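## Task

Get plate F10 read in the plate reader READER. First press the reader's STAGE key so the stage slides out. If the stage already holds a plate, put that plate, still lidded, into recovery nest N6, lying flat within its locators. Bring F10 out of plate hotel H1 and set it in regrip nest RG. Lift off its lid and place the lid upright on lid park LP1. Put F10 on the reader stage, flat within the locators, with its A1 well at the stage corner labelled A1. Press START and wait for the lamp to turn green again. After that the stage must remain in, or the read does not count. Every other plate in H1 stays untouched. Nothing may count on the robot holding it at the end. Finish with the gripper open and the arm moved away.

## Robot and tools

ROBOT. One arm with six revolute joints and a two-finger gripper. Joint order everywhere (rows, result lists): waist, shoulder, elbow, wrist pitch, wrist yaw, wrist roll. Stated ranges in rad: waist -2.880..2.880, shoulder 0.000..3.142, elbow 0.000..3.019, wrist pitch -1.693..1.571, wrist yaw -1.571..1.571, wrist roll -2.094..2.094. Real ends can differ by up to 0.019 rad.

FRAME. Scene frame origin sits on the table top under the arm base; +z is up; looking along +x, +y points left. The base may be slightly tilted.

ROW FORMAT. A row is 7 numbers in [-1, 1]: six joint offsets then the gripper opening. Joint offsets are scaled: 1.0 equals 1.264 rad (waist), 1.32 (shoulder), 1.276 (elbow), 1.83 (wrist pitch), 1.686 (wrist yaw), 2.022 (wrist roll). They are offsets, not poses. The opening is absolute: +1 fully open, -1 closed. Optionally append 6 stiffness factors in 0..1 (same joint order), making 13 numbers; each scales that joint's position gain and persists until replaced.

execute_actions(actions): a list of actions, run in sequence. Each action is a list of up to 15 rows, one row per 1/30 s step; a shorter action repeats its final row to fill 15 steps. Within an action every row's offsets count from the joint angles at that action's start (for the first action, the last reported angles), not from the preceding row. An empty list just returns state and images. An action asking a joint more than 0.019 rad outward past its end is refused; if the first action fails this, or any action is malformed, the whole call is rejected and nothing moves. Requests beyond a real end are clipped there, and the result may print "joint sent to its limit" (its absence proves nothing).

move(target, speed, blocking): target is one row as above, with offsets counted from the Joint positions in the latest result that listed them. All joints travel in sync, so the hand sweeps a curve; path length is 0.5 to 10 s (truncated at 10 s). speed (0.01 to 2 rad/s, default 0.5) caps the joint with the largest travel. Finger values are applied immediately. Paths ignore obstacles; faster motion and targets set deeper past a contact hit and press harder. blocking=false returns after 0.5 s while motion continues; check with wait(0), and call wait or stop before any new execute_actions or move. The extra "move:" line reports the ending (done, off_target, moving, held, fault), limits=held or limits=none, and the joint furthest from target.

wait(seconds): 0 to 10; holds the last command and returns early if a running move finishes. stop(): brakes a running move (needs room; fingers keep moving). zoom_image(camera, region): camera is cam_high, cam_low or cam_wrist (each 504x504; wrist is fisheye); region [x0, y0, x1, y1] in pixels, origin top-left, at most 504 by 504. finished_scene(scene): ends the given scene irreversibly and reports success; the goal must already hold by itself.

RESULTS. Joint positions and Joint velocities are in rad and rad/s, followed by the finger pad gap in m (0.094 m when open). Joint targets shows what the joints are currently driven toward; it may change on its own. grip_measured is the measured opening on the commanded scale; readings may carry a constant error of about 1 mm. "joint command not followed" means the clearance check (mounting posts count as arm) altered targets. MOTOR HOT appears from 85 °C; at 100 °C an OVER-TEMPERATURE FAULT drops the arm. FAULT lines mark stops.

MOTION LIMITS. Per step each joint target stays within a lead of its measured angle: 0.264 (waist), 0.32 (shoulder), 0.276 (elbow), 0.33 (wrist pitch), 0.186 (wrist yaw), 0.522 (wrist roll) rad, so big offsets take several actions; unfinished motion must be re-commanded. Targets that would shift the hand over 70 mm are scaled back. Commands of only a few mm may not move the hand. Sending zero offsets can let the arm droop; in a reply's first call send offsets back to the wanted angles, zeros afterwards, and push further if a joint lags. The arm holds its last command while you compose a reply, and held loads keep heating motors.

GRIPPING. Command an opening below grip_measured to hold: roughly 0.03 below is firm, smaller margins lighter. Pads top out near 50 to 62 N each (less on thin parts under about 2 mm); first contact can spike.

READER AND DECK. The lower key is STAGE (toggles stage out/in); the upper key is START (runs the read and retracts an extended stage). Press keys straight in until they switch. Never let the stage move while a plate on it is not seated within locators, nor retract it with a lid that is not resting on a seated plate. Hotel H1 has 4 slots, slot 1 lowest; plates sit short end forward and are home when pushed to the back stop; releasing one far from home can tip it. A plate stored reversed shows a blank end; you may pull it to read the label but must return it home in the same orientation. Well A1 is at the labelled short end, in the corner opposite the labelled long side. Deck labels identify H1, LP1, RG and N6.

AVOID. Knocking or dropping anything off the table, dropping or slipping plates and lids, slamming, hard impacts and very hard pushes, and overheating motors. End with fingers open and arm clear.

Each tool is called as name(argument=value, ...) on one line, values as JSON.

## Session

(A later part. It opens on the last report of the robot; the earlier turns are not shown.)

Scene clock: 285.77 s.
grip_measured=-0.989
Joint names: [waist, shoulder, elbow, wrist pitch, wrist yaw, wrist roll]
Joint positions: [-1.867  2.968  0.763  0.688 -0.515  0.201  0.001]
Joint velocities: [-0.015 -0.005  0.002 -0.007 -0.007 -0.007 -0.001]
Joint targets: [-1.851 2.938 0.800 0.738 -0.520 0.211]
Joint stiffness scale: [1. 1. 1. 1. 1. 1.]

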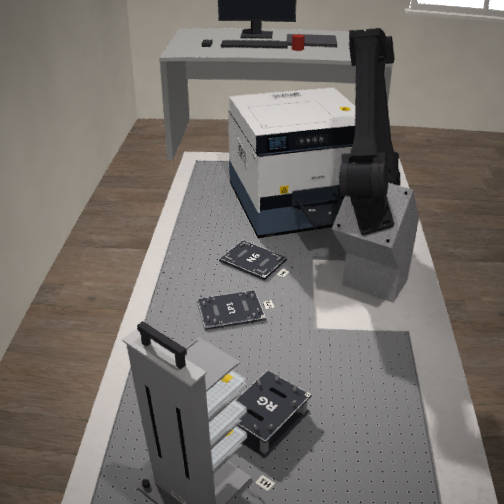

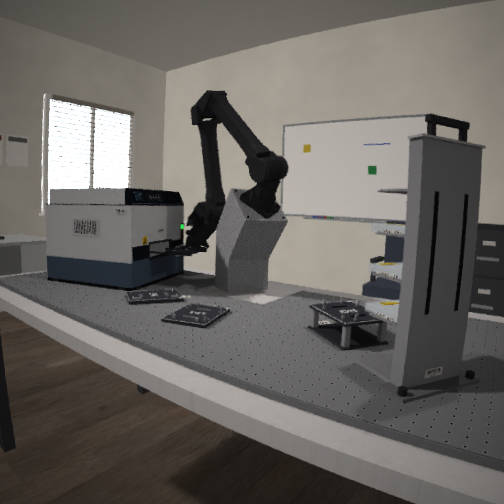

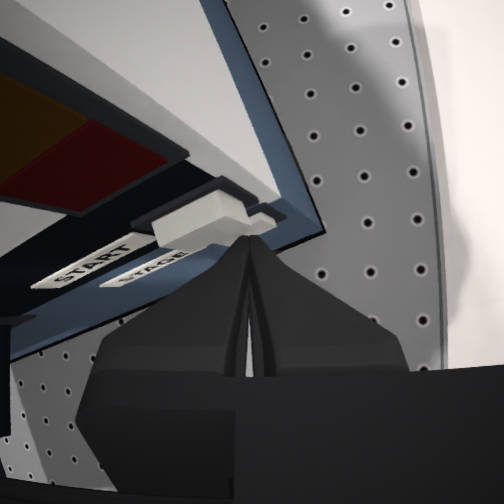

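execute_actions(actions=[[[0.004,-0.0227,0.004,0.0109,-0.001,0,-1],[0.004,-0.025,-0.0178,0.0055,-0.001,0,-1],[0.004,-0.0267,-0.0249,-0.0027,-0.001,0,-1],[0.004,-0.0278,-0.0343,-0.0082,-0.001,0,-1],[0.004,-0.0308,-0.0455,-0.0124,-0.001,0,-1],[0.004,-0.0365,-0.058,-0.0144,-0.001,0,-1],[0.004,-0.0456,-0.0712,-0.0175,-0.001,0,-1],[0.004,-0.0586,-0.0843,-0.0219,-0.001,0,-1],[0.004,-0.0759,-0.0969,-0.0279,-0.001,0,-1],[0.004,-0.0975,-0.1087,-0.0352,-0.001,0,-1],[0.004,-0.1233,-0.1208,-0.0441,-0.001,0,-1],[0.0063,-0.153,-0.1348,-0.0543,-0.001,0,-1],[0.0088,-0.1861,-0.1504,-0.0656,-0.001,0,-1],[0.0094,-0.2219,-0.1673,-0.0779,-0.001,0,-1],[0.0109,-0.2596,-0.1851,-0.0908,-0.001,0,-1]],[[0.0136,-0.1329,-0.0621,-0.0475,-0.001,0,-1],[0.0184,-0.1709,-0.0804,-0.0608,-0.001,0,-1],[0.0254,-0.209,-0.0987,-0.0742,-0.001,0,-1],[0.035,-0.247,-0.117,-0.0874,-0.001,0,-1],[0.0474,-0.2851,-0.1348,-0.1007,-0.001,0,-1],[0.0628,-0.3232,-0.1513,-0.1135,-0.001,0,-1],[0.0812,-0.3612,-0.1658,-0.1249,-0.001,0,-1],[0.1028,-0.3993,-0.1778,-0.1342,-0.001,0,-1],[0.1276,-0.4373,-0.187,-0.141,-0.001,0,-1],[0.1553,-0.4754,-0.1933,-0.1454,-0.001,0,-1],[0.1858,-0.5135,-0.1971,-0.1477,-0.001,0,-1],[0.2188,-0.5515,-0.1988,-0.1485,-0.001,0,-1],[0.2541,-0.5896,-0.1993,-0.1485,-0.001,0,-1],[0.2913,-0.6277,-0.1993,-0.1485,-0.001,0,-1],[0.3298,-0.6657,-0.1993,-0.1485,-0.001,0,-1]],[[0.1072,-0.1255,-0.005,-0.005,-0.001,-0.006,-1],[0.1472,-0.1635,-0.002,-0.003,-0.001,-0.011,-1],[0.1873,-0.2016,0.0016,0,-0.001,-0.018,-1],[0.2274,-0.2404,0.0016,0,-0.001,-0.027,-1],[0.2675,-0.2791,0.0016,0,-0.001,-0.036,-1],[0.3076,-0.3172,0.0016,0,-0.001,-0.044,-1],[0.3477,-0.3542,0.0016,0,-0.001,-0.049,-1],[0.3878,-0.3895,0.0016,0,-0.001,-0.0514,-1],[0.4279,-0.4227,0.0016,0,-0.001,-0.0514,-1],[0.468,-0.4531,0.0016,0,-0.001,-0.0514,-1],[0.5081,-0.4808,0.0016,0.002,-0.001,-0.0514,-1],[0.5482,-0.5052,0.0016,0.004,-0.001,-0.0514,-1],[0.5882,-0.5263,0.0016,0.006,0,-0.0514,-1],[0.6283,-0.544,0.0016,0.008,0.001,-0.0514,-1],[0.6684,-0.5584,0.0016,0.009,0.002,-0.0514,-1]],[[0.1109,-0.053,0.0016,0.0135,0.0036,-0.004,-0.9],[0.151,-0.0612,0.0016,0.0147,0.0054,-0.004,-0.78],[0.1911,-0.0669,0.0016,0.0166,0.0083,-0.004,-0.64],[0.2312,-0.0705,0.0016,0.0193,0.0124,-0.004,-0.5],[0.2713,-0.0723,0.0016,0.0227,0.0177,-0.004,-0.36],[0.3114,-0.073,0.0016,0.0268,0.024,-0.004,-0.22],[0.3515,-0.0731,0.0016,0.0317,0.0314,-0.004,-0.08],[0.3916,-0.0731,0.0016,0.0372,0.0398,-0.004,0.06],[0.4317,-0.0731,0.0016,0.0433,0.0491,-0.004,0.2],[0.4718,-0.0731,0.0016,0.05,0.0594,-0.004,0.34],[0.5119,-0.0731,0.0016,0.0573,0.0705,-0.004,0.48],[0.552,-0.0731,0.0016,0.065,0.0823,-0.004,0.62],[0.5921,-0.0731,0.0016,0.0732,0.0949,-0.004,0.76],[0.6322,-0.0731,0.0016,0.0819,0.1081,-0.004,0.9],[0.6723,-0.0731,0.0016,0.0909,0.1218,-0.004,1]],[[0.1109,-0.004,0.0078,0.0416,0.0282,-0.003,1],[0.151,-0.004,0.0157,0.0512,0.0427,-0.003,1],[0.1911,-0.004,0.0191,0.0609,0.0575,-0.003,1],[0.2312,-0.004,0.0218,0.0707,0.0725,-0.003,1],[0.2713,-0.004,0.0251,0.0806,0.0876,-0.003,1],[0.3114,-0.004,0.029,0.0904,0.1027,-0.003,1],[0.3515,-0.004,0.0335,0.1003,0.1178,-0.003,1],[0.3916,-0.004,0.0386,0.11,0.1326,-0.003,1],[0.4316,-0.004,0.044,0.1195,0.1471,-0.003,1],[0.4711,-0.004,0.0498,0.1288,0.1613,-0.003,1],[0.5097,-0.004,0.0559,0.1377,0.175,-0.003,1],[0.5468,-0.004,0.0622,0.1464,0.1882,-0.003,1],[0.5821,-0.004,0.0686,0.1546,0.2008,-0.003,1],[0.6151,-0.004,0.075,0.1624,0.2126,-0.003,1],[0.6456,-0.004,0.0813,0.1696,0.2237,-0.003,1]],[[0.0851,-0.004,0.0335,0.0365,0.0221,-0.003,1],[0.1098,-0.004,0.0393,0.0426,0.0315,-0.003,1],[0.1314,-0.004,0.0448,0.0481,0.0399,-0.003,1],[0.1499,-0.004,0.0498,0.0529,0.0473,-0.003,1],[0.1653,-0.004,0.0543,0.0571,0.0536,-0.003,1],[0.1777,-0.004,0.0583,0.0605,0.0588,-0.003,1],[0.1873,-0.004,0.0616,0.0632,0.0629,-0.003,1],[0.1943,-0.004,0.0642,0.0651,0.0659,-0.003,1],[0.1991,-0.004,0.0661,0.0663,0.0677,-0.003,1],[0.2021,-0.004,0.0673,0.0667,0.0682,-0.003,1],[0.2036,-0.004,0.0676,0.0667,0.0682,-0.003,1],[0.2042,-0.004,0.0676,0.0667,0.0682,-0.003,1],[0.2043,-0.004,0.0676,0.0667,0.0682,-0.003,1]]])

Scene clock: 408.77 s.
grip_measured=+1.000
Joint names: [waist, shoulder, elbow, wrist pitch, wrist yaw, wrist roll]
Joint positions: [0.964 1.181 0.459 0.784 0.14  0.115 0.094]
Joint velocities: [-0.015 -0.005  0.002 -0.017 -0.007 -0.066  0.   ]
Joint targets: [0.970 1.176 0.474 0.813 0.144 0.109]
Joint stiffness scale: [1. 1. 1. 1. 1. 1.]

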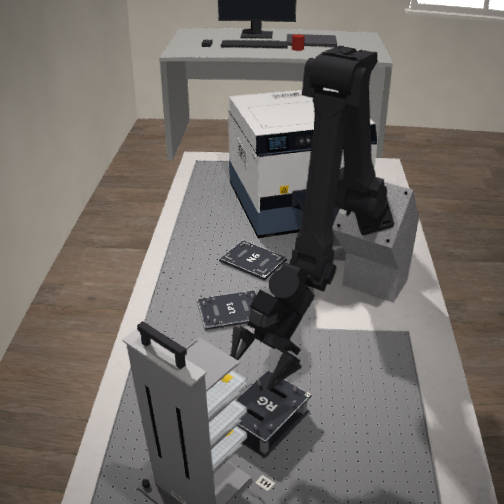

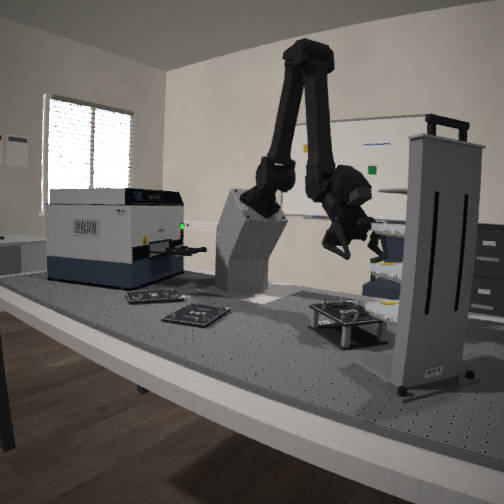

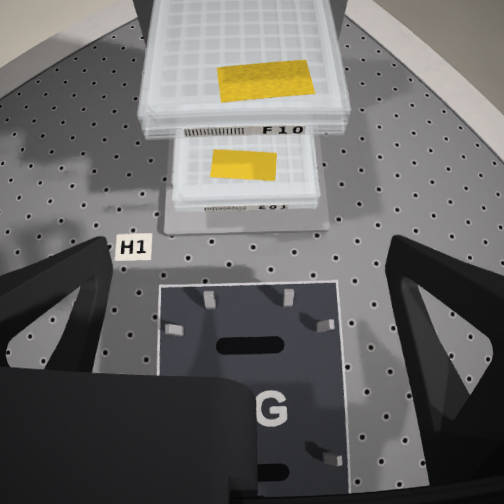

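wait(seconds=0)

zoom_image(camera="cam_wrist", region=[125, 80, 245, 160])

zoom_image(camera="cam_wrist", region=[245, 80, 365, 160])

zoom_image(camera="cam_wrist", region=[150, 270, 360, 380])

Scene clock: 412.10 s.
grip_measured=+1.000
Joint names: [waist, shoulder, elbow, wrist pitch, wrist yaw, wrist roll]
Joint positions: [0.964 1.181 0.459 0.784 0.14  0.115 0.094]
Joint velocities: [-0.005 -0.005  0.012 -0.012  0.081 -0.051  0.   ]
Joint targets: [0.970 1.176 0.474 0.813 0.144 0.109]
Joint stiffness scale: [1. 1. 1. 1. 1. 1.]

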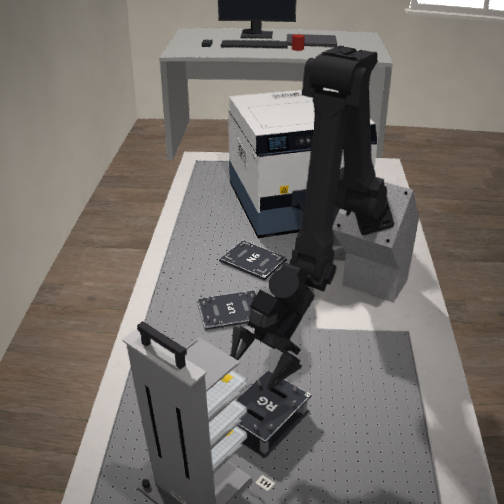

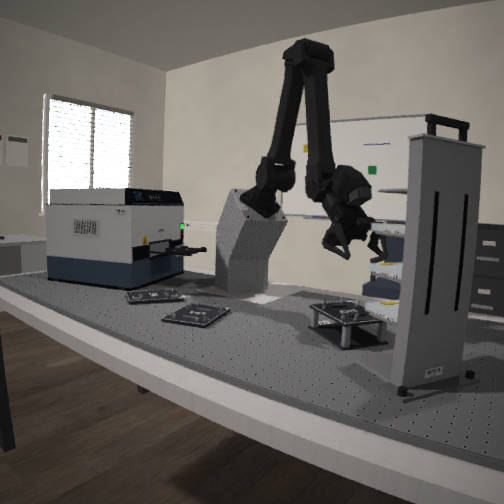

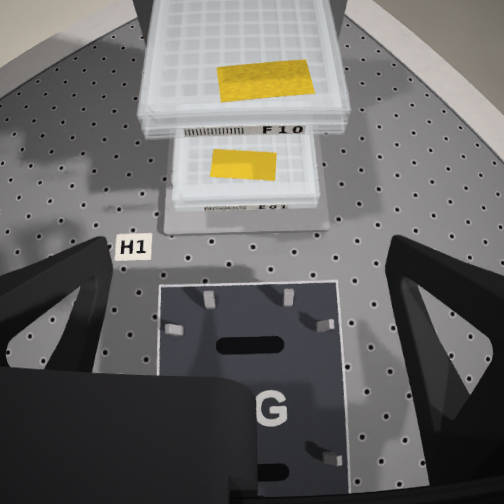

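Region (125, 80, 245, 160) of cam_wrist's 504x504 image, scaled by 4.200, with more detail than that image has.

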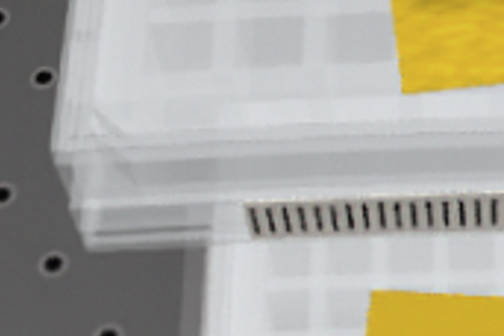

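Region (245, 80, 365, 160) of cam_wrist's 504x504 image, scaled by 4.200, with more detail than that image has.

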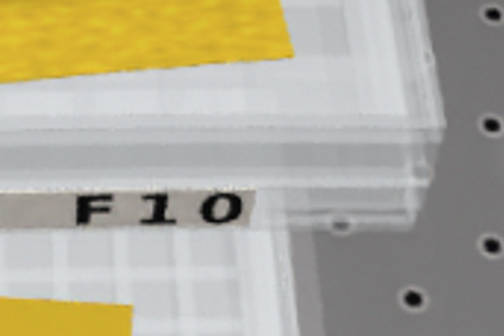

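Region (150, 270, 360, 380) of cam_wrist's 504x504 image, scaled by 2.400, with more detail than that image has; it fills the top 264 rows of this view, and the rest is white.

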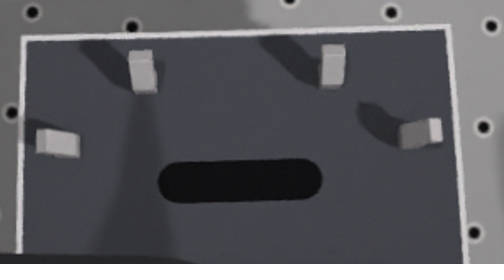

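zoom_image(camera="cam_wrist", region=[125, 0, 215, 60])

zoom_image(camera="cam_wrist", region=[280, 0, 370, 60])

zoom_image(camera="cam_wrist", region=[250, 424, 370, 504])

Region (125, 0, 215, 60) of cam_wrist's 504x504 image, scaled by 5.600, with more detail than that image has.

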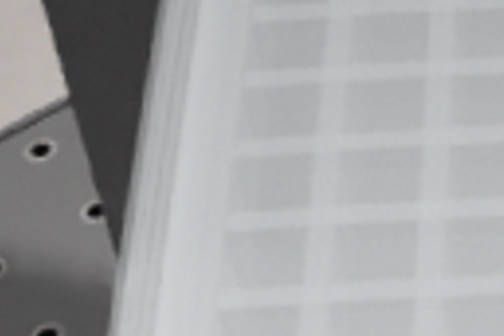

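Region (280, 0, 370, 60) of cam_wrist's 504x504 image, scaled by 5.600, with more detail than that image has.

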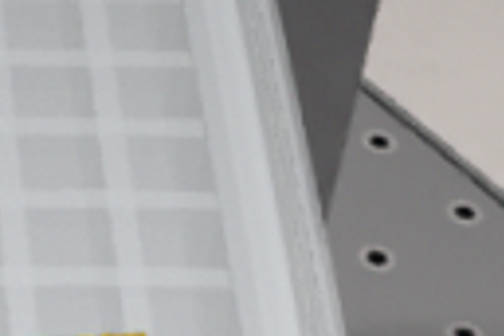

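Region (250, 424, 370, 504) of cam_wrist's 504x504 image, scaled by 4.200, with more detail than that image has.

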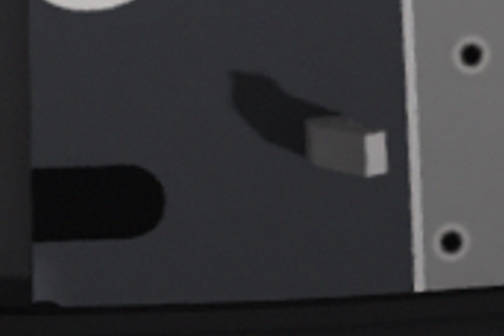

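execute_actions(actions=[[[-0.003,0.007,0.0137,0.003,-0.002,-0.0055,1],[-0.0104,0.0192,0.0194,-0.0103,-0.0052,-0.0065,1],[-0.0124,0.0239,0.0285,-0.0135,-0.0079,-0.0075,1],[-0.015,0.0301,0.0404,-0.0177,-0.0114,-0.009,1],[-0.018,0.0373,0.0542,-0.0226,-0.0154,-0.0105,1],[-0.0212,0.045,0.0691,-0.0278,-0.0197,-0.0118,1],[-0.0244,0.0528,0.0839,-0.033,-0.0241,-0.0125,1],[-0.0275,0.06,0.0977,-0.0379,-0.0281,-0.0125,1],[-0.03,0.0662,0.1096,-0.042,-0.0316,-0.0125,1],[-0.032,0.0709,0.1187,-0.0452,-0.0342,-0.0125,1],[-0.0333,0.0739,0.1244,-0.0472,-0.0359,-0.0125,1],[-0.0337,0.0749,0.1263,-0.0479,-0.0365,-0.0125,1]]])

Scene clock: 500.93 s.
grip_measured=+1.000
Joint names: [waist, shoulder, elbow, wrist pitch, wrist yaw, wrist roll]
Joint positions: [0.93  1.255 0.611 0.722 0.083 0.102 0.094]
Joint velocities: [ 0.005 -0.005  0.002 -0.017 -0.007 -0.007  0.   ]
Joint targets: [0.921 1.280 0.621 0.697 0.078 0.090]
Joint stiffness scale: [1. 1. 1. 1. 1. 1.]

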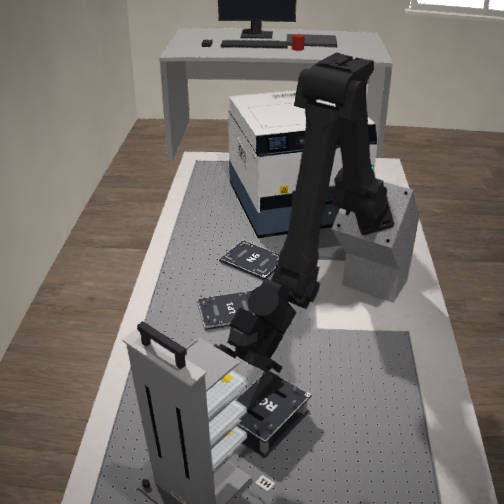

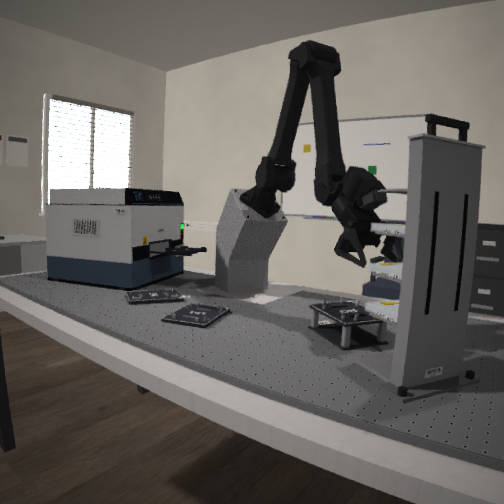

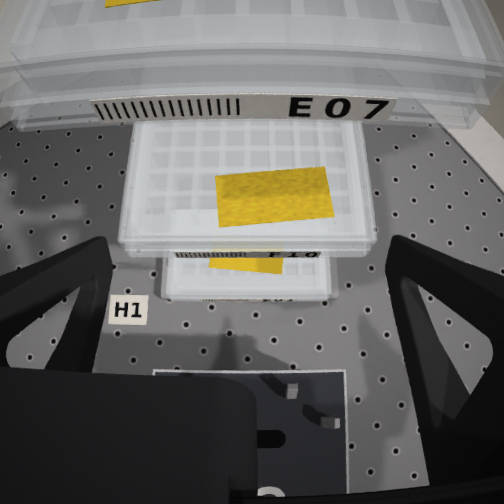

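wait(seconds=0)

zoom_image(camera="cam_wrist", region=[90, 210, 180, 270])

zoom_image(camera="cam_wrist", region=[320, 210, 410, 270])

Scene clock: 503.33 s.
grip_measured=+1.000
Joint names: [waist, shoulder, elbow, wrist pitch, wrist yaw, wrist roll]
Joint positions: [0.93  1.255 0.611 0.719 0.082 0.101 0.094]
Joint velocities: [ 0.005 -0.005  0.007  0.002 -0.081 -0.022  0.   ]
Joint targets: [0.921 1.280 0.621 0.696 0.078 0.090]
Joint stiffness scale: [1. 1. 1. 1. 1. 1.]

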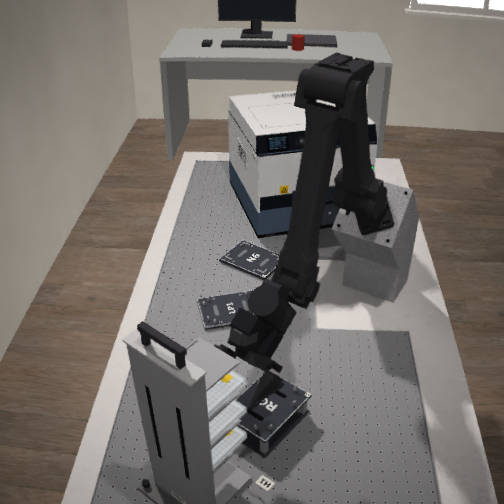

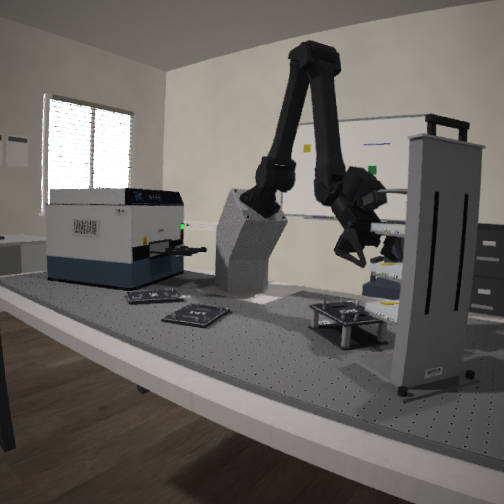

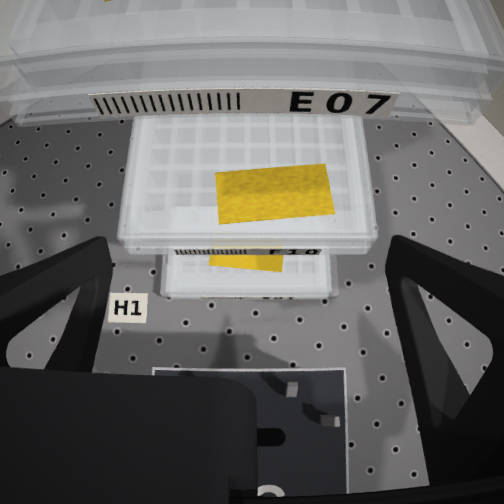

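Region (90, 210, 180, 270) of cam_wrist's 504x504 image, scaled by 5.600, with more detail than that image has.

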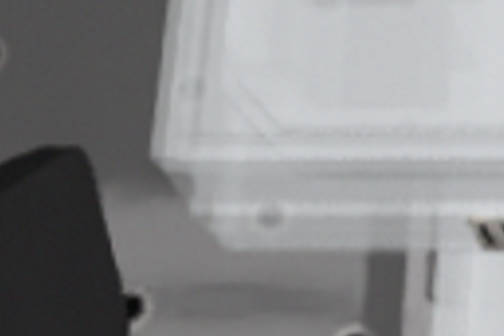

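Region (320, 210, 410, 270) of cam_wrist's 504x504 image, scaled by 5.600, with more detail than that image has.

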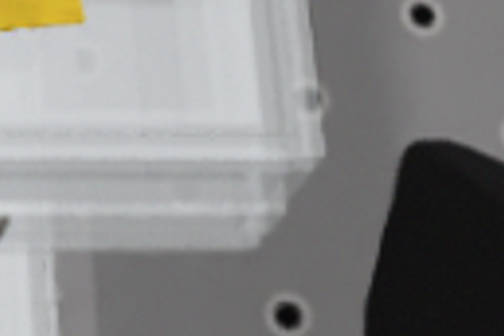

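execute_actions(actions=[[[-0.0072,0.0192,0.009,-0.0133,-0.0025,-0.0057,1],[-0.0075,0.0202,0.0135,-0.0152,-0.0027,-0.0057,1],[-0.008,0.0218,0.0184,-0.0183,-0.0031,-0.0057,1],[-0.0087,0.0239,0.0248,-0.0224,-0.0035,-0.0057,1],[-0.0094,0.0262,0.0322,-0.0271,-0.0041,-0.0057,1],[-0.0103,0.0288,0.0402,-0.0322,-0.0047,-0.0057,1],[-0.0111,0.0314,0.0481,-0.0373,-0.0052,-0.0057,1],[-0.0118,0.0338,0.0555,-0.042,-0.0058,-0.0057,1],[-0.0125,0.0358,0.0619,-0.0461,-0.0062,-0.0057,1],[-0.013,0.0374,0.0668,-0.0492,-0.0066,-0.0057,1],[-0.0133,0.0384,0.0699,-0.0511,-0.0068,-0.0057,0.97],[-0.0136,0.0387,0.0709,-0.0518,-0.0069,-0.0057,0.94],[-0.0136,0.0387,0.0709,-0.0518,-0.0069,-0.0057,0.91]]])

Scene clock: 539.43 s.
grip_measured=+0.912
Joint names: [waist, shoulder, elbow, wrist pitch, wrist yaw, wrist roll]
Joint positions: [0.925 1.278 0.683 0.648 0.076 0.1   0.09 ]
Joint velocities: [-0.015 -0.005 -0.002  0.002 -0.037  0.081 -0.002]
Joint targets: [0.914 1.307 0.701 0.624 0.071 0.089]
Joint stiffness scale: [1. 1. 1. 1. 1. 1.]

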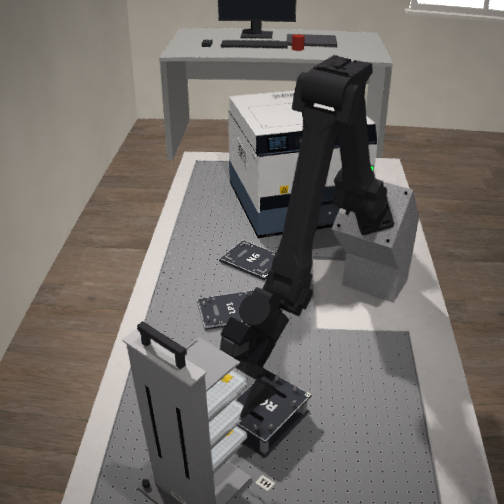

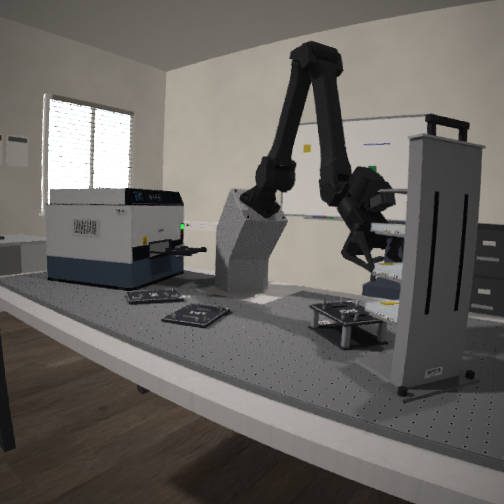

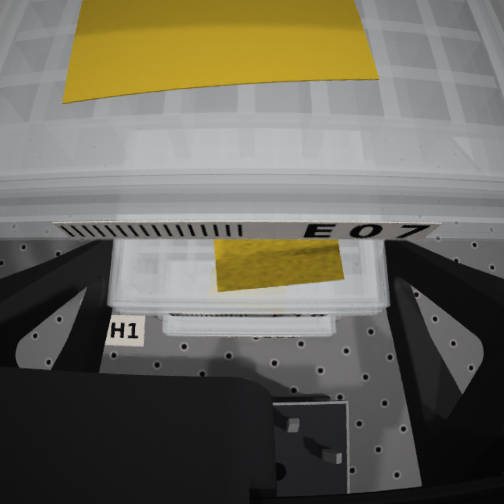

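wait(seconds=0)

zoom_image(camera="cam_wrist", region=[85, 230, 175, 330])

zoom_image(camera="cam_wrist", region=[323, 230, 413, 330])

Scene clock: 542.83 s.
grip_measured=+0.912
Joint names: [waist, shoulder, elbow, wrist pitch, wrist yaw, wrist roll]
Joint positions: [0.925 1.278 0.683 0.646 0.076 0.1   0.09 ]
Joint velocities: [-0.005 -0.005  0.012  0.007  0.095  0.022 -0.   ]
Joint targets: [0.913 1.306 0.701 0.624 0.071 0.089]
Joint stiffness scale: [1. 1. 1. 1. 1. 1.]

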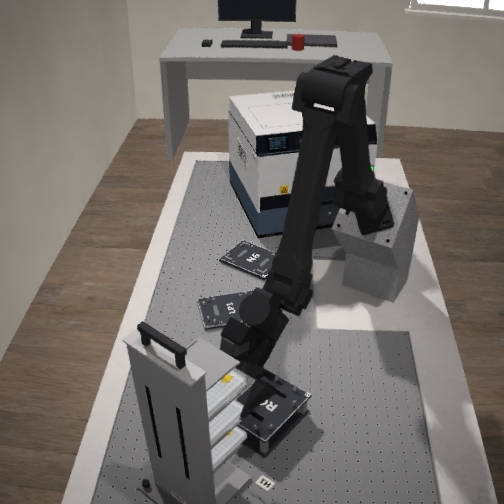

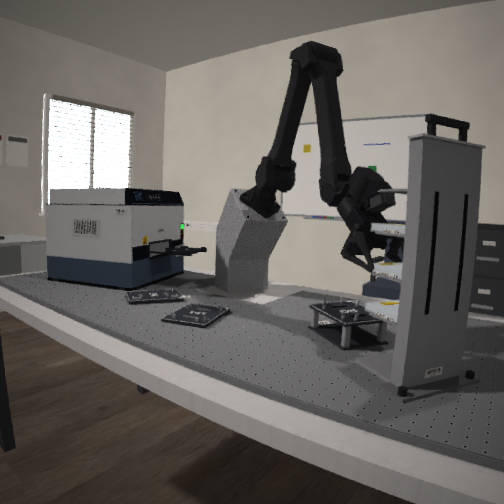

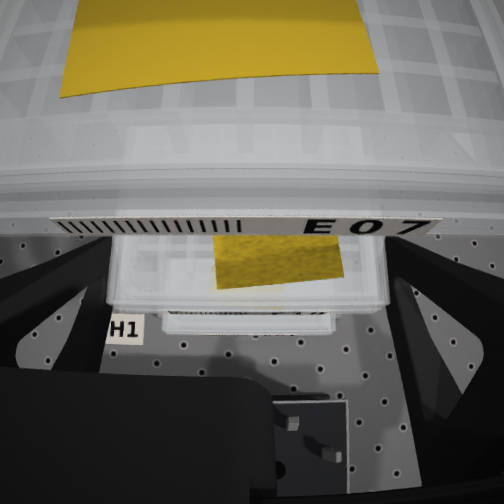

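Region (85, 230, 175, 330) of cam_wrist's 504x504 image, scaled by 5.040, with more detail than that image has; it fills the left 454 columns of this view, and the rest is white.

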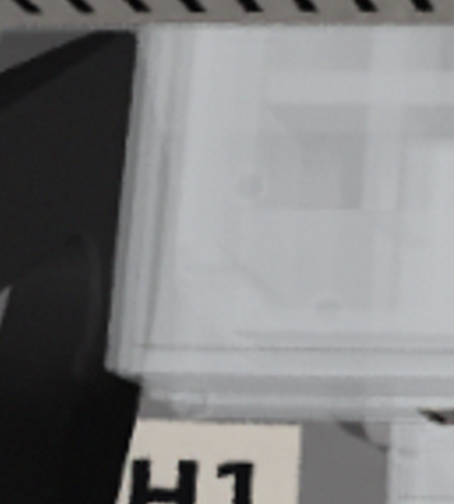

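Region (323, 230, 413, 330) of cam_wrist's 504x504 image, scaled by 5.040, with more detail than that image has; it fills the left 454 columns of this view, and the rest is white.

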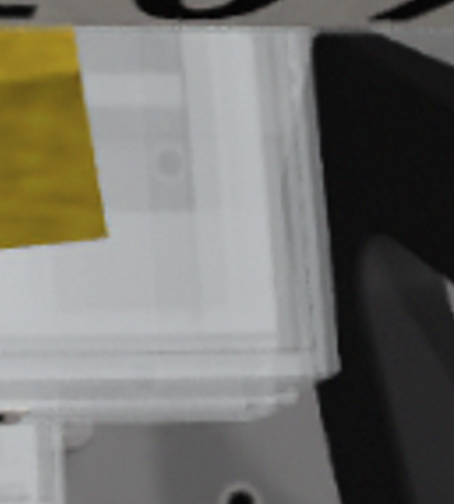

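execute_actions(actions=[[[-0.007,0.0152,0.0125,-0.009,-0.002,-0.003,0.87],[-0.004,0.0091,0.011,-0.005,-0.001,-0.001,0.835],[-0.001,0.003,0.0094,-0.001,0,0,0.805],[0.001,-0.003,0.0078,0.003,0,0,0.785],[0.002,-0.0076,0.0063,0.006,0.001,0,0.768],[0.003,-0.0114,0.0047,0.008,0.001,0,0.768],[0.003,-0.014,0.003,0.008,0.001,0,0.768],[0.003,-0.0175,0.0005,0.008,0.001,0,0.768],[0.003,-0.0215,-0.003,0.008,0.001,0,0.768],[0.003,-0.025,-0.007,0.008,0.001,0,0.768],[0.003,-0.0285,-0.0107,0.008,0.001,0,0.768],[0.003,-0.0313,-0.0137,0.008,0.001,0,0.768],[0.003,-0.0328,-0.0157,0.008,0.001,0,0.768],[0.003,-0.0333,-0.0165,0.008,0.001,0,0.768]]])

Scene clock: 626.63 s.
grip_measured=+0.795
Joint names: [waist, shoulder, elbow, wrist pitch, wrist yaw, wrist roll]
Joint positions: [0.925 1.264 0.668 0.646 0.076 0.1   0.084]
Joint velocities: [-0.005 -0.073 -0.061 -0.007  0.007  0.007 -0.   ]
Joint targets: [0.929 1.234 0.662 0.661 0.077 0.100]
Joint stiffness scale: [1. 1. 1. 1. 1. 1.]

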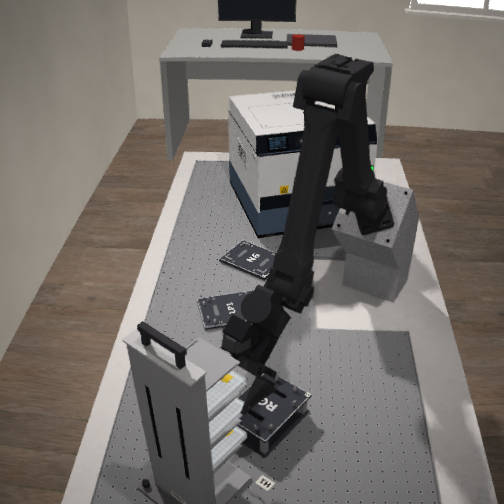

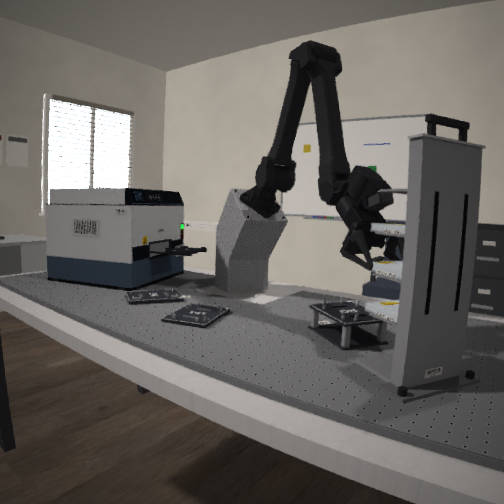

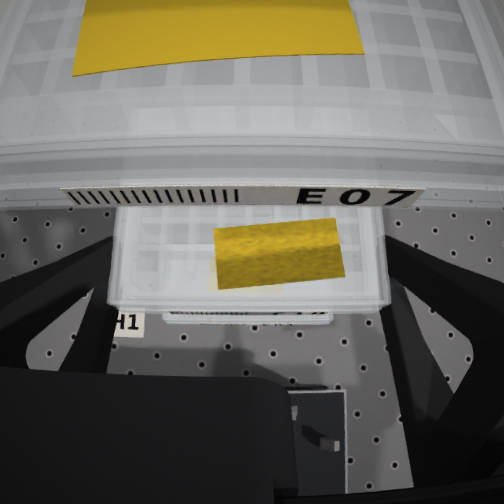

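wait(seconds=0)

Scene clock: 629.43 s.
grip_measured=+0.795
Joint names: [waist, shoulder, elbow, wrist pitch, wrist yaw, wrist roll]
Joint positions: [0.925 1.26  0.665 0.646 0.076 0.1   0.084]
Joint velocities: [-0.015 -0.015  0.007 -0.007  0.037 -0.022  0.   ]
Joint targets: [0.929 1.234 0.662 0.661 0.077 0.100]
Joint stiffness scale: [1. 1. 1. 1. 1. 1.]

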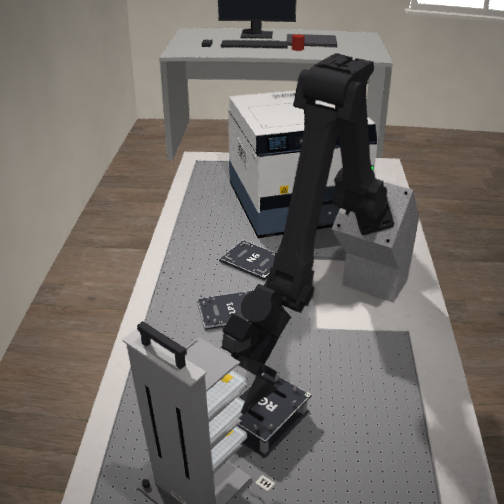

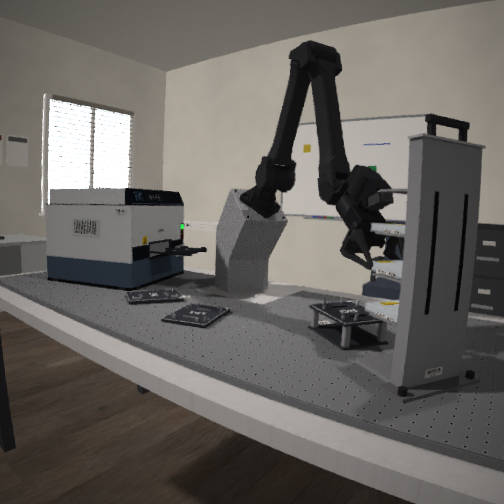

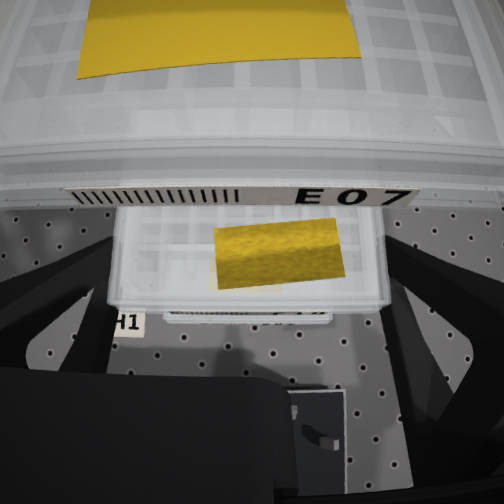

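execute_actions(actions=[[[0.0063,-0.0212,-0.0047,0.0131,0.002,0.002,0.768],[0.0087,-0.025,-0.0086,0.0175,0.0031,0.002,0.768],[0.0095,-0.0303,-0.0149,0.0194,0.0037,0.002,0.768],[0.0103,-0.0364,-0.0235,0.0216,0.0043,0.002,0.768],[0.0119,-0.0424,-0.0337,0.0251,0.005,0.002,0.768],[0.0134,-0.0477,-0.0455,0.0303,0.0062,0.002,0.768],[0.015,-0.0523,-0.0588,0.0366,0.0074,0.002,0.768],[0.0166,-0.0568,-0.0729,0.0434,0.0086,0.002,0.768],[0.0186,-0.0614,-0.0878,0.0511,0.0098,0.002,0.768],[0.0206,-0.0652,-0.1034,0.0596,0.0113,0.002,0.768],[0.0229,-0.0697,-0.1207,0.0686,0.0129,0.002,0.768],[0.0257,-0.0742,-0.1387,0.0781,0.0148,0.002,0.768],[0.0289,-0.0788,-0.1575,0.088,0.0169,0.002,0.768],[0.032,-0.0833,-0.1763,0.0981,0.0193,0.002,0.768],[0.0352,-0.0871,-0.1951,0.1085,0.0216,0.002,0.768]],[[0.016,-0.0289,-0.0558,0.0514,0.0072,0.002,0.768],[0.0188,-0.0252,-0.0723,0.0626,0.0095,0.002,0.768],[0.0213,-0.0085,-0.0864,0.0757,0.0116,0.002,0.768],[0.0237,0.0127,-0.0989,0.0908,0.0135,0.002,0.768],[0.0259,0.0279,-0.1091,0.1077,0.0152,0.002,0.768],[0.0279,0.0445,-0.1177,0.1266,0.0168,0.002,0.768],[0.0299,0.065,-0.1248,0.1468,0.0183,0.002,0.768],[0.0318,0.0885,-0.1303,0.1678,0.0198,0.002,0.768],[0.0336,0.1142,-0.1342,0.1894,0.0212,0.002,0.768],[0.0354,0.1415,-0.1373,0.2113,0.0226,0.002,0.768],[0.0369,0.1695,-0.1397,0.2328,0.0238,0.002,0.768],[0.0384,0.1976,-0.1412,0.2539,0.025,0.002,0.768],[0.0398,0.2256,-0.142,0.2741,0.0261,0.002,0.768],[0.041,0.2529,-0.1395,0.2935,0.0271,0.002,0.768],[0.042,0.2794,-0.1348,0.3118,0.0279,0.002,0.768]],[[0.0104,0.0865,0.0071,0.0763,0.0044,0.004,0.768],[0.0112,0.1085,0.011,0.09,0.005,0.006,0.768],[0.0117,0.1282,0.0133,0.1015,0.0055,0.0074,0.768],[0.0121,0.1456,0.0165,0.111,0.0059,0.0074,0.768],[0.0124,0.1608,0.0196,0.1187,0.0062,0.0074,0.768],[0.0124,0.1736,0.0235,0.1247,0.0063,0.0074,0.768],[0.0124,0.185,0.0274,0.1293,0.0063,0.0074,0.768],[0.0124,0.1941,0.0313,0.1329,0.0063,0.0074,0.768],[0.0124,0.2017,0.0345,0.1354,0.0063,0.0074,0.768],[0.0124,0.207,0.0376,0.1369,0.0063,0.0074,0.768],[0.0124,0.2108,0.0396,0.138,0.0063,0.0074,0.768],[0.0124,0.213,0.0408,0.1386,0.0063,0.0074,0.768],[0.0124,0.2142,0.0411,0.1389,0.0063,0.0074,0.768]]])

Scene clock: 696.23 s.
grip_measured=+0.795
Joint names: [waist, shoulder, elbow, wrist pitch, wrist yaw, wrist roll]
Joint positions: [0.994 1.729 0.336 1.466 0.151 0.104 0.084]
Joint velocities: [-0.005  0.015  0.002  0.032 -0.066  0.051  0.   ]
Joint targets: [1.006 1.748 0.341 1.503 0.156 0.115]
Joint stiffness scale: [1. 1. 1. 1. 1. 1.]

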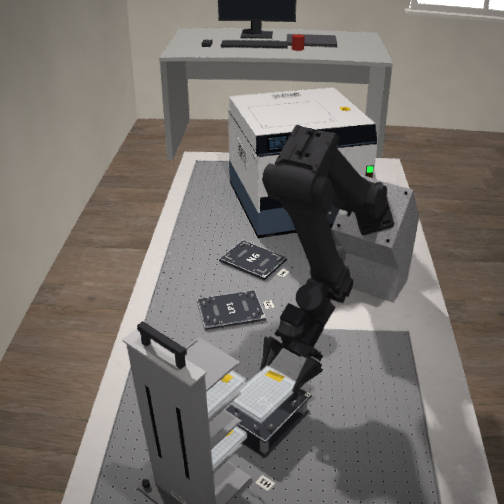

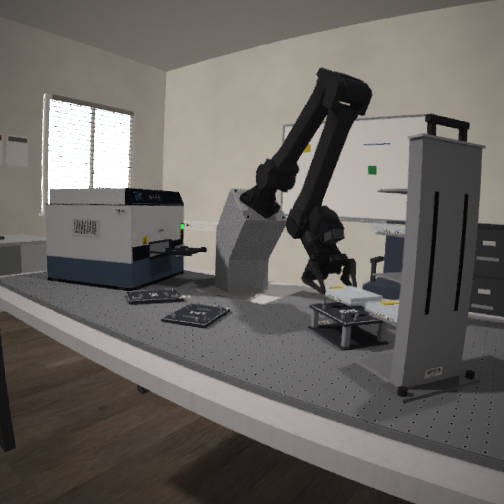

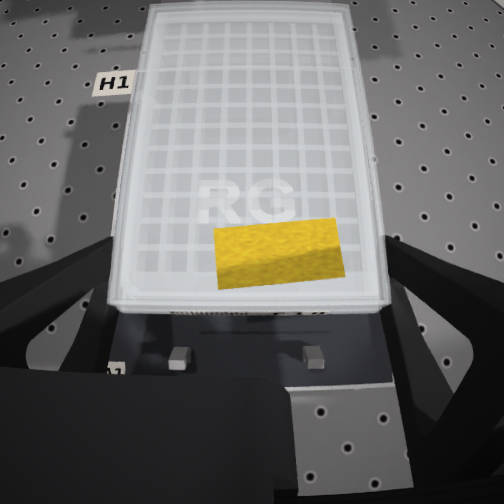

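execute_actions(actions=[])

Scene clock: 724.03 s.
grip_measured=+0.795
Joint names: [waist, shoulder, elbow, wrist pitch, wrist yaw, wrist roll]
Joint positions: [0.994 1.729 0.336 1.469 0.151 0.104 0.084]
Joint velocities: [-0.024  0.005 -0.007  0.007 -0.051 -0.007 -0.   ]
Joint targets: [1.006 1.748 0.341 1.503 0.156 0.115]
Joint stiffness scale: [1. 1. 1. 1. 1. 1.]

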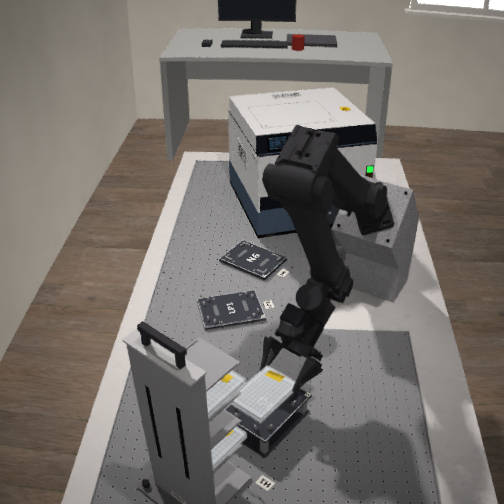

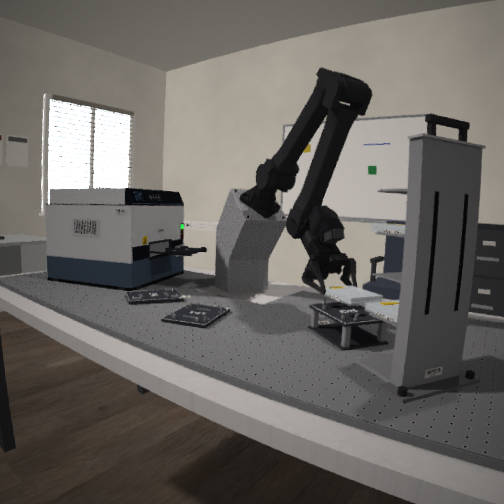

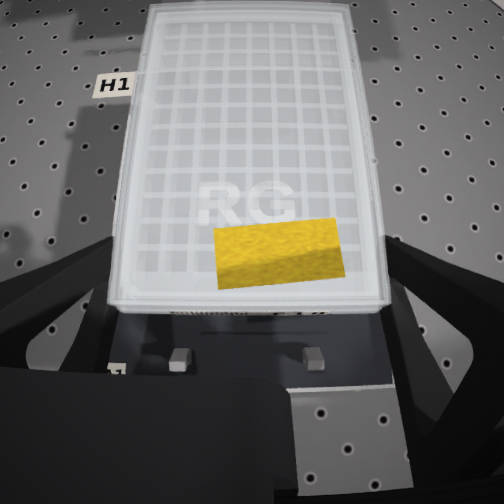

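zoom_image(camera="cam_wrist", region=[90, 280, 410, 400])

zoom_image(camera="cam_low", region=[290, 250, 410, 350])

Region (90, 280, 410, 400) of cam_wrist's 504x504 image, scaled by 1.575, with more detail than that image has; it fills the top 189 rows of this view, and the rest is white.

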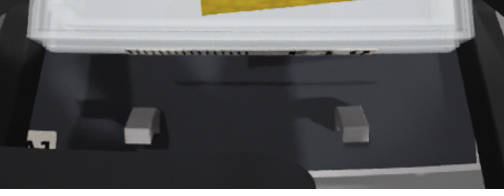

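Region (290, 250, 410, 350) of cam_low's 504x504 image, scaled by 4.200, with more detail than that image has.

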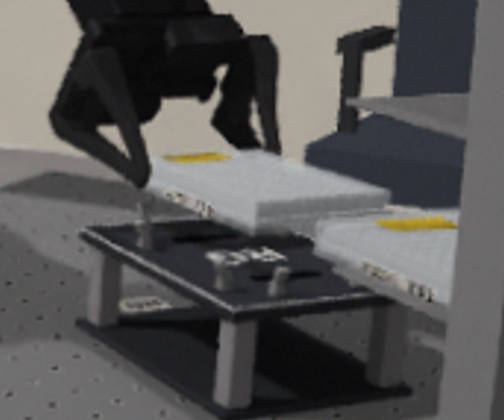

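zoom_image(camera="cam_wrist", region=[150, 300, 230, 380])

zoom_image(camera="cam_wrist", region=[270, 300, 350, 380])

Region (150, 300, 230, 380) of cam_wrist's 504x504 image, scaled by 6.300, with more detail than that image has.

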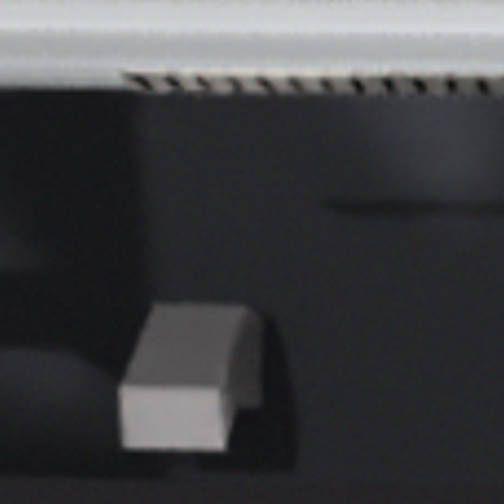

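Region (270, 300, 350, 380) of cam_wrist's 504x504 image, scaled by 6.300, with more detail than that image has.

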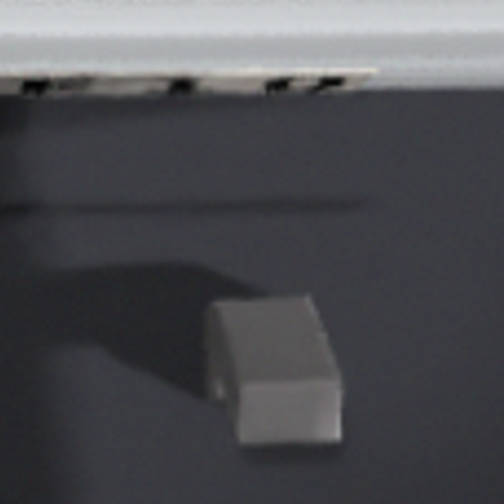

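execute_actions(actions=[[[0.0100,0.0173,0.0044,0.0192,0.0010,0.0020,0.768],[0.0105,0.0216,0.0052,0.0202,-0.0010,-0.0015,0.768],[0.0110,0.0274,0.0062,0.0214,-0.0030,-0.0050,0.768],[0.0115,0.0339,0.0074,0.0229,-0.0044,-0.0084,0.768],[0.0119,0.0405,0.0085,0.0243,-0.0044,-0.0084,0.768],[0.0119,0.0459,0.0095,0.0255,-0.0044,-0.0084,0.768],[0.0119,0.0506,0.0103,0.0265,-0.0044,-0.0084,0.768],[0.0119,0.0561,0.0131,0.0285,-0.0044,-0.0084,0.768],[0.0119,0.0615,0.0160,0.0305,-0.0044,-0.0084,0.768],[0.0119,0.0663,0.0184,0.0322,-0.0044,-0.0084,0.768],[0.0119,0.0702,0.0205,0.0336,-0.0044,-0.0084,0.768],[0.0119,0.0724,0.0216,0.0344,-0.0044,-0.0084,0.768]]])

Scene clock: 806.67 s.
grip_measured=+0.795
Joint names: [waist, shoulder, elbow, wrist pitch, wrist yaw, wrist roll]
Joint positions: [0.997 1.807 0.357 1.494 0.148 0.098 0.084]
Joint velocities: [ 0.005  0.005  0.007 -0.007 -0.037 -0.051 -0.001]
Joint targets: [1.009 1.825 0.363 1.532 0.144 0.087]
Joint stiffness scale: [1. 1. 1. 1. 1. 1.]

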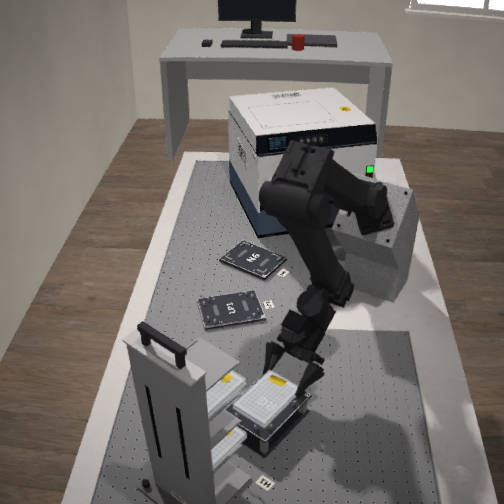

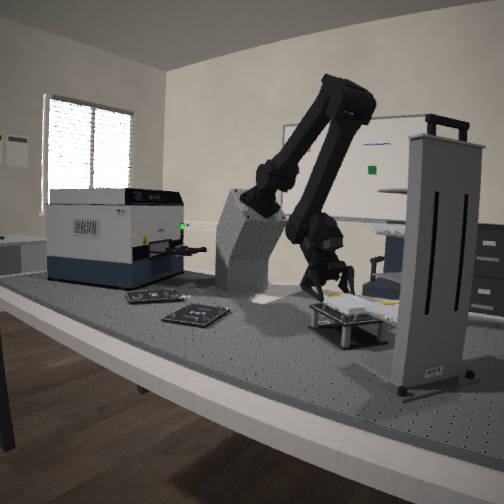

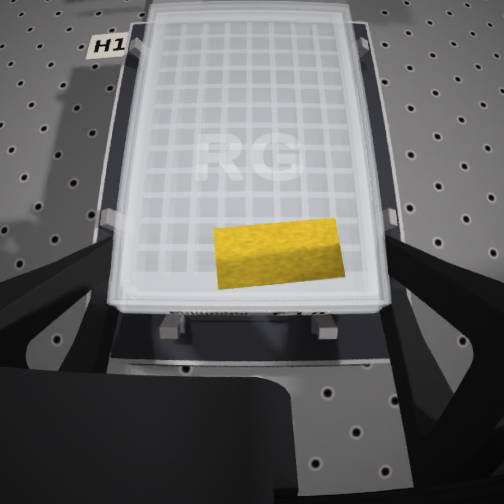

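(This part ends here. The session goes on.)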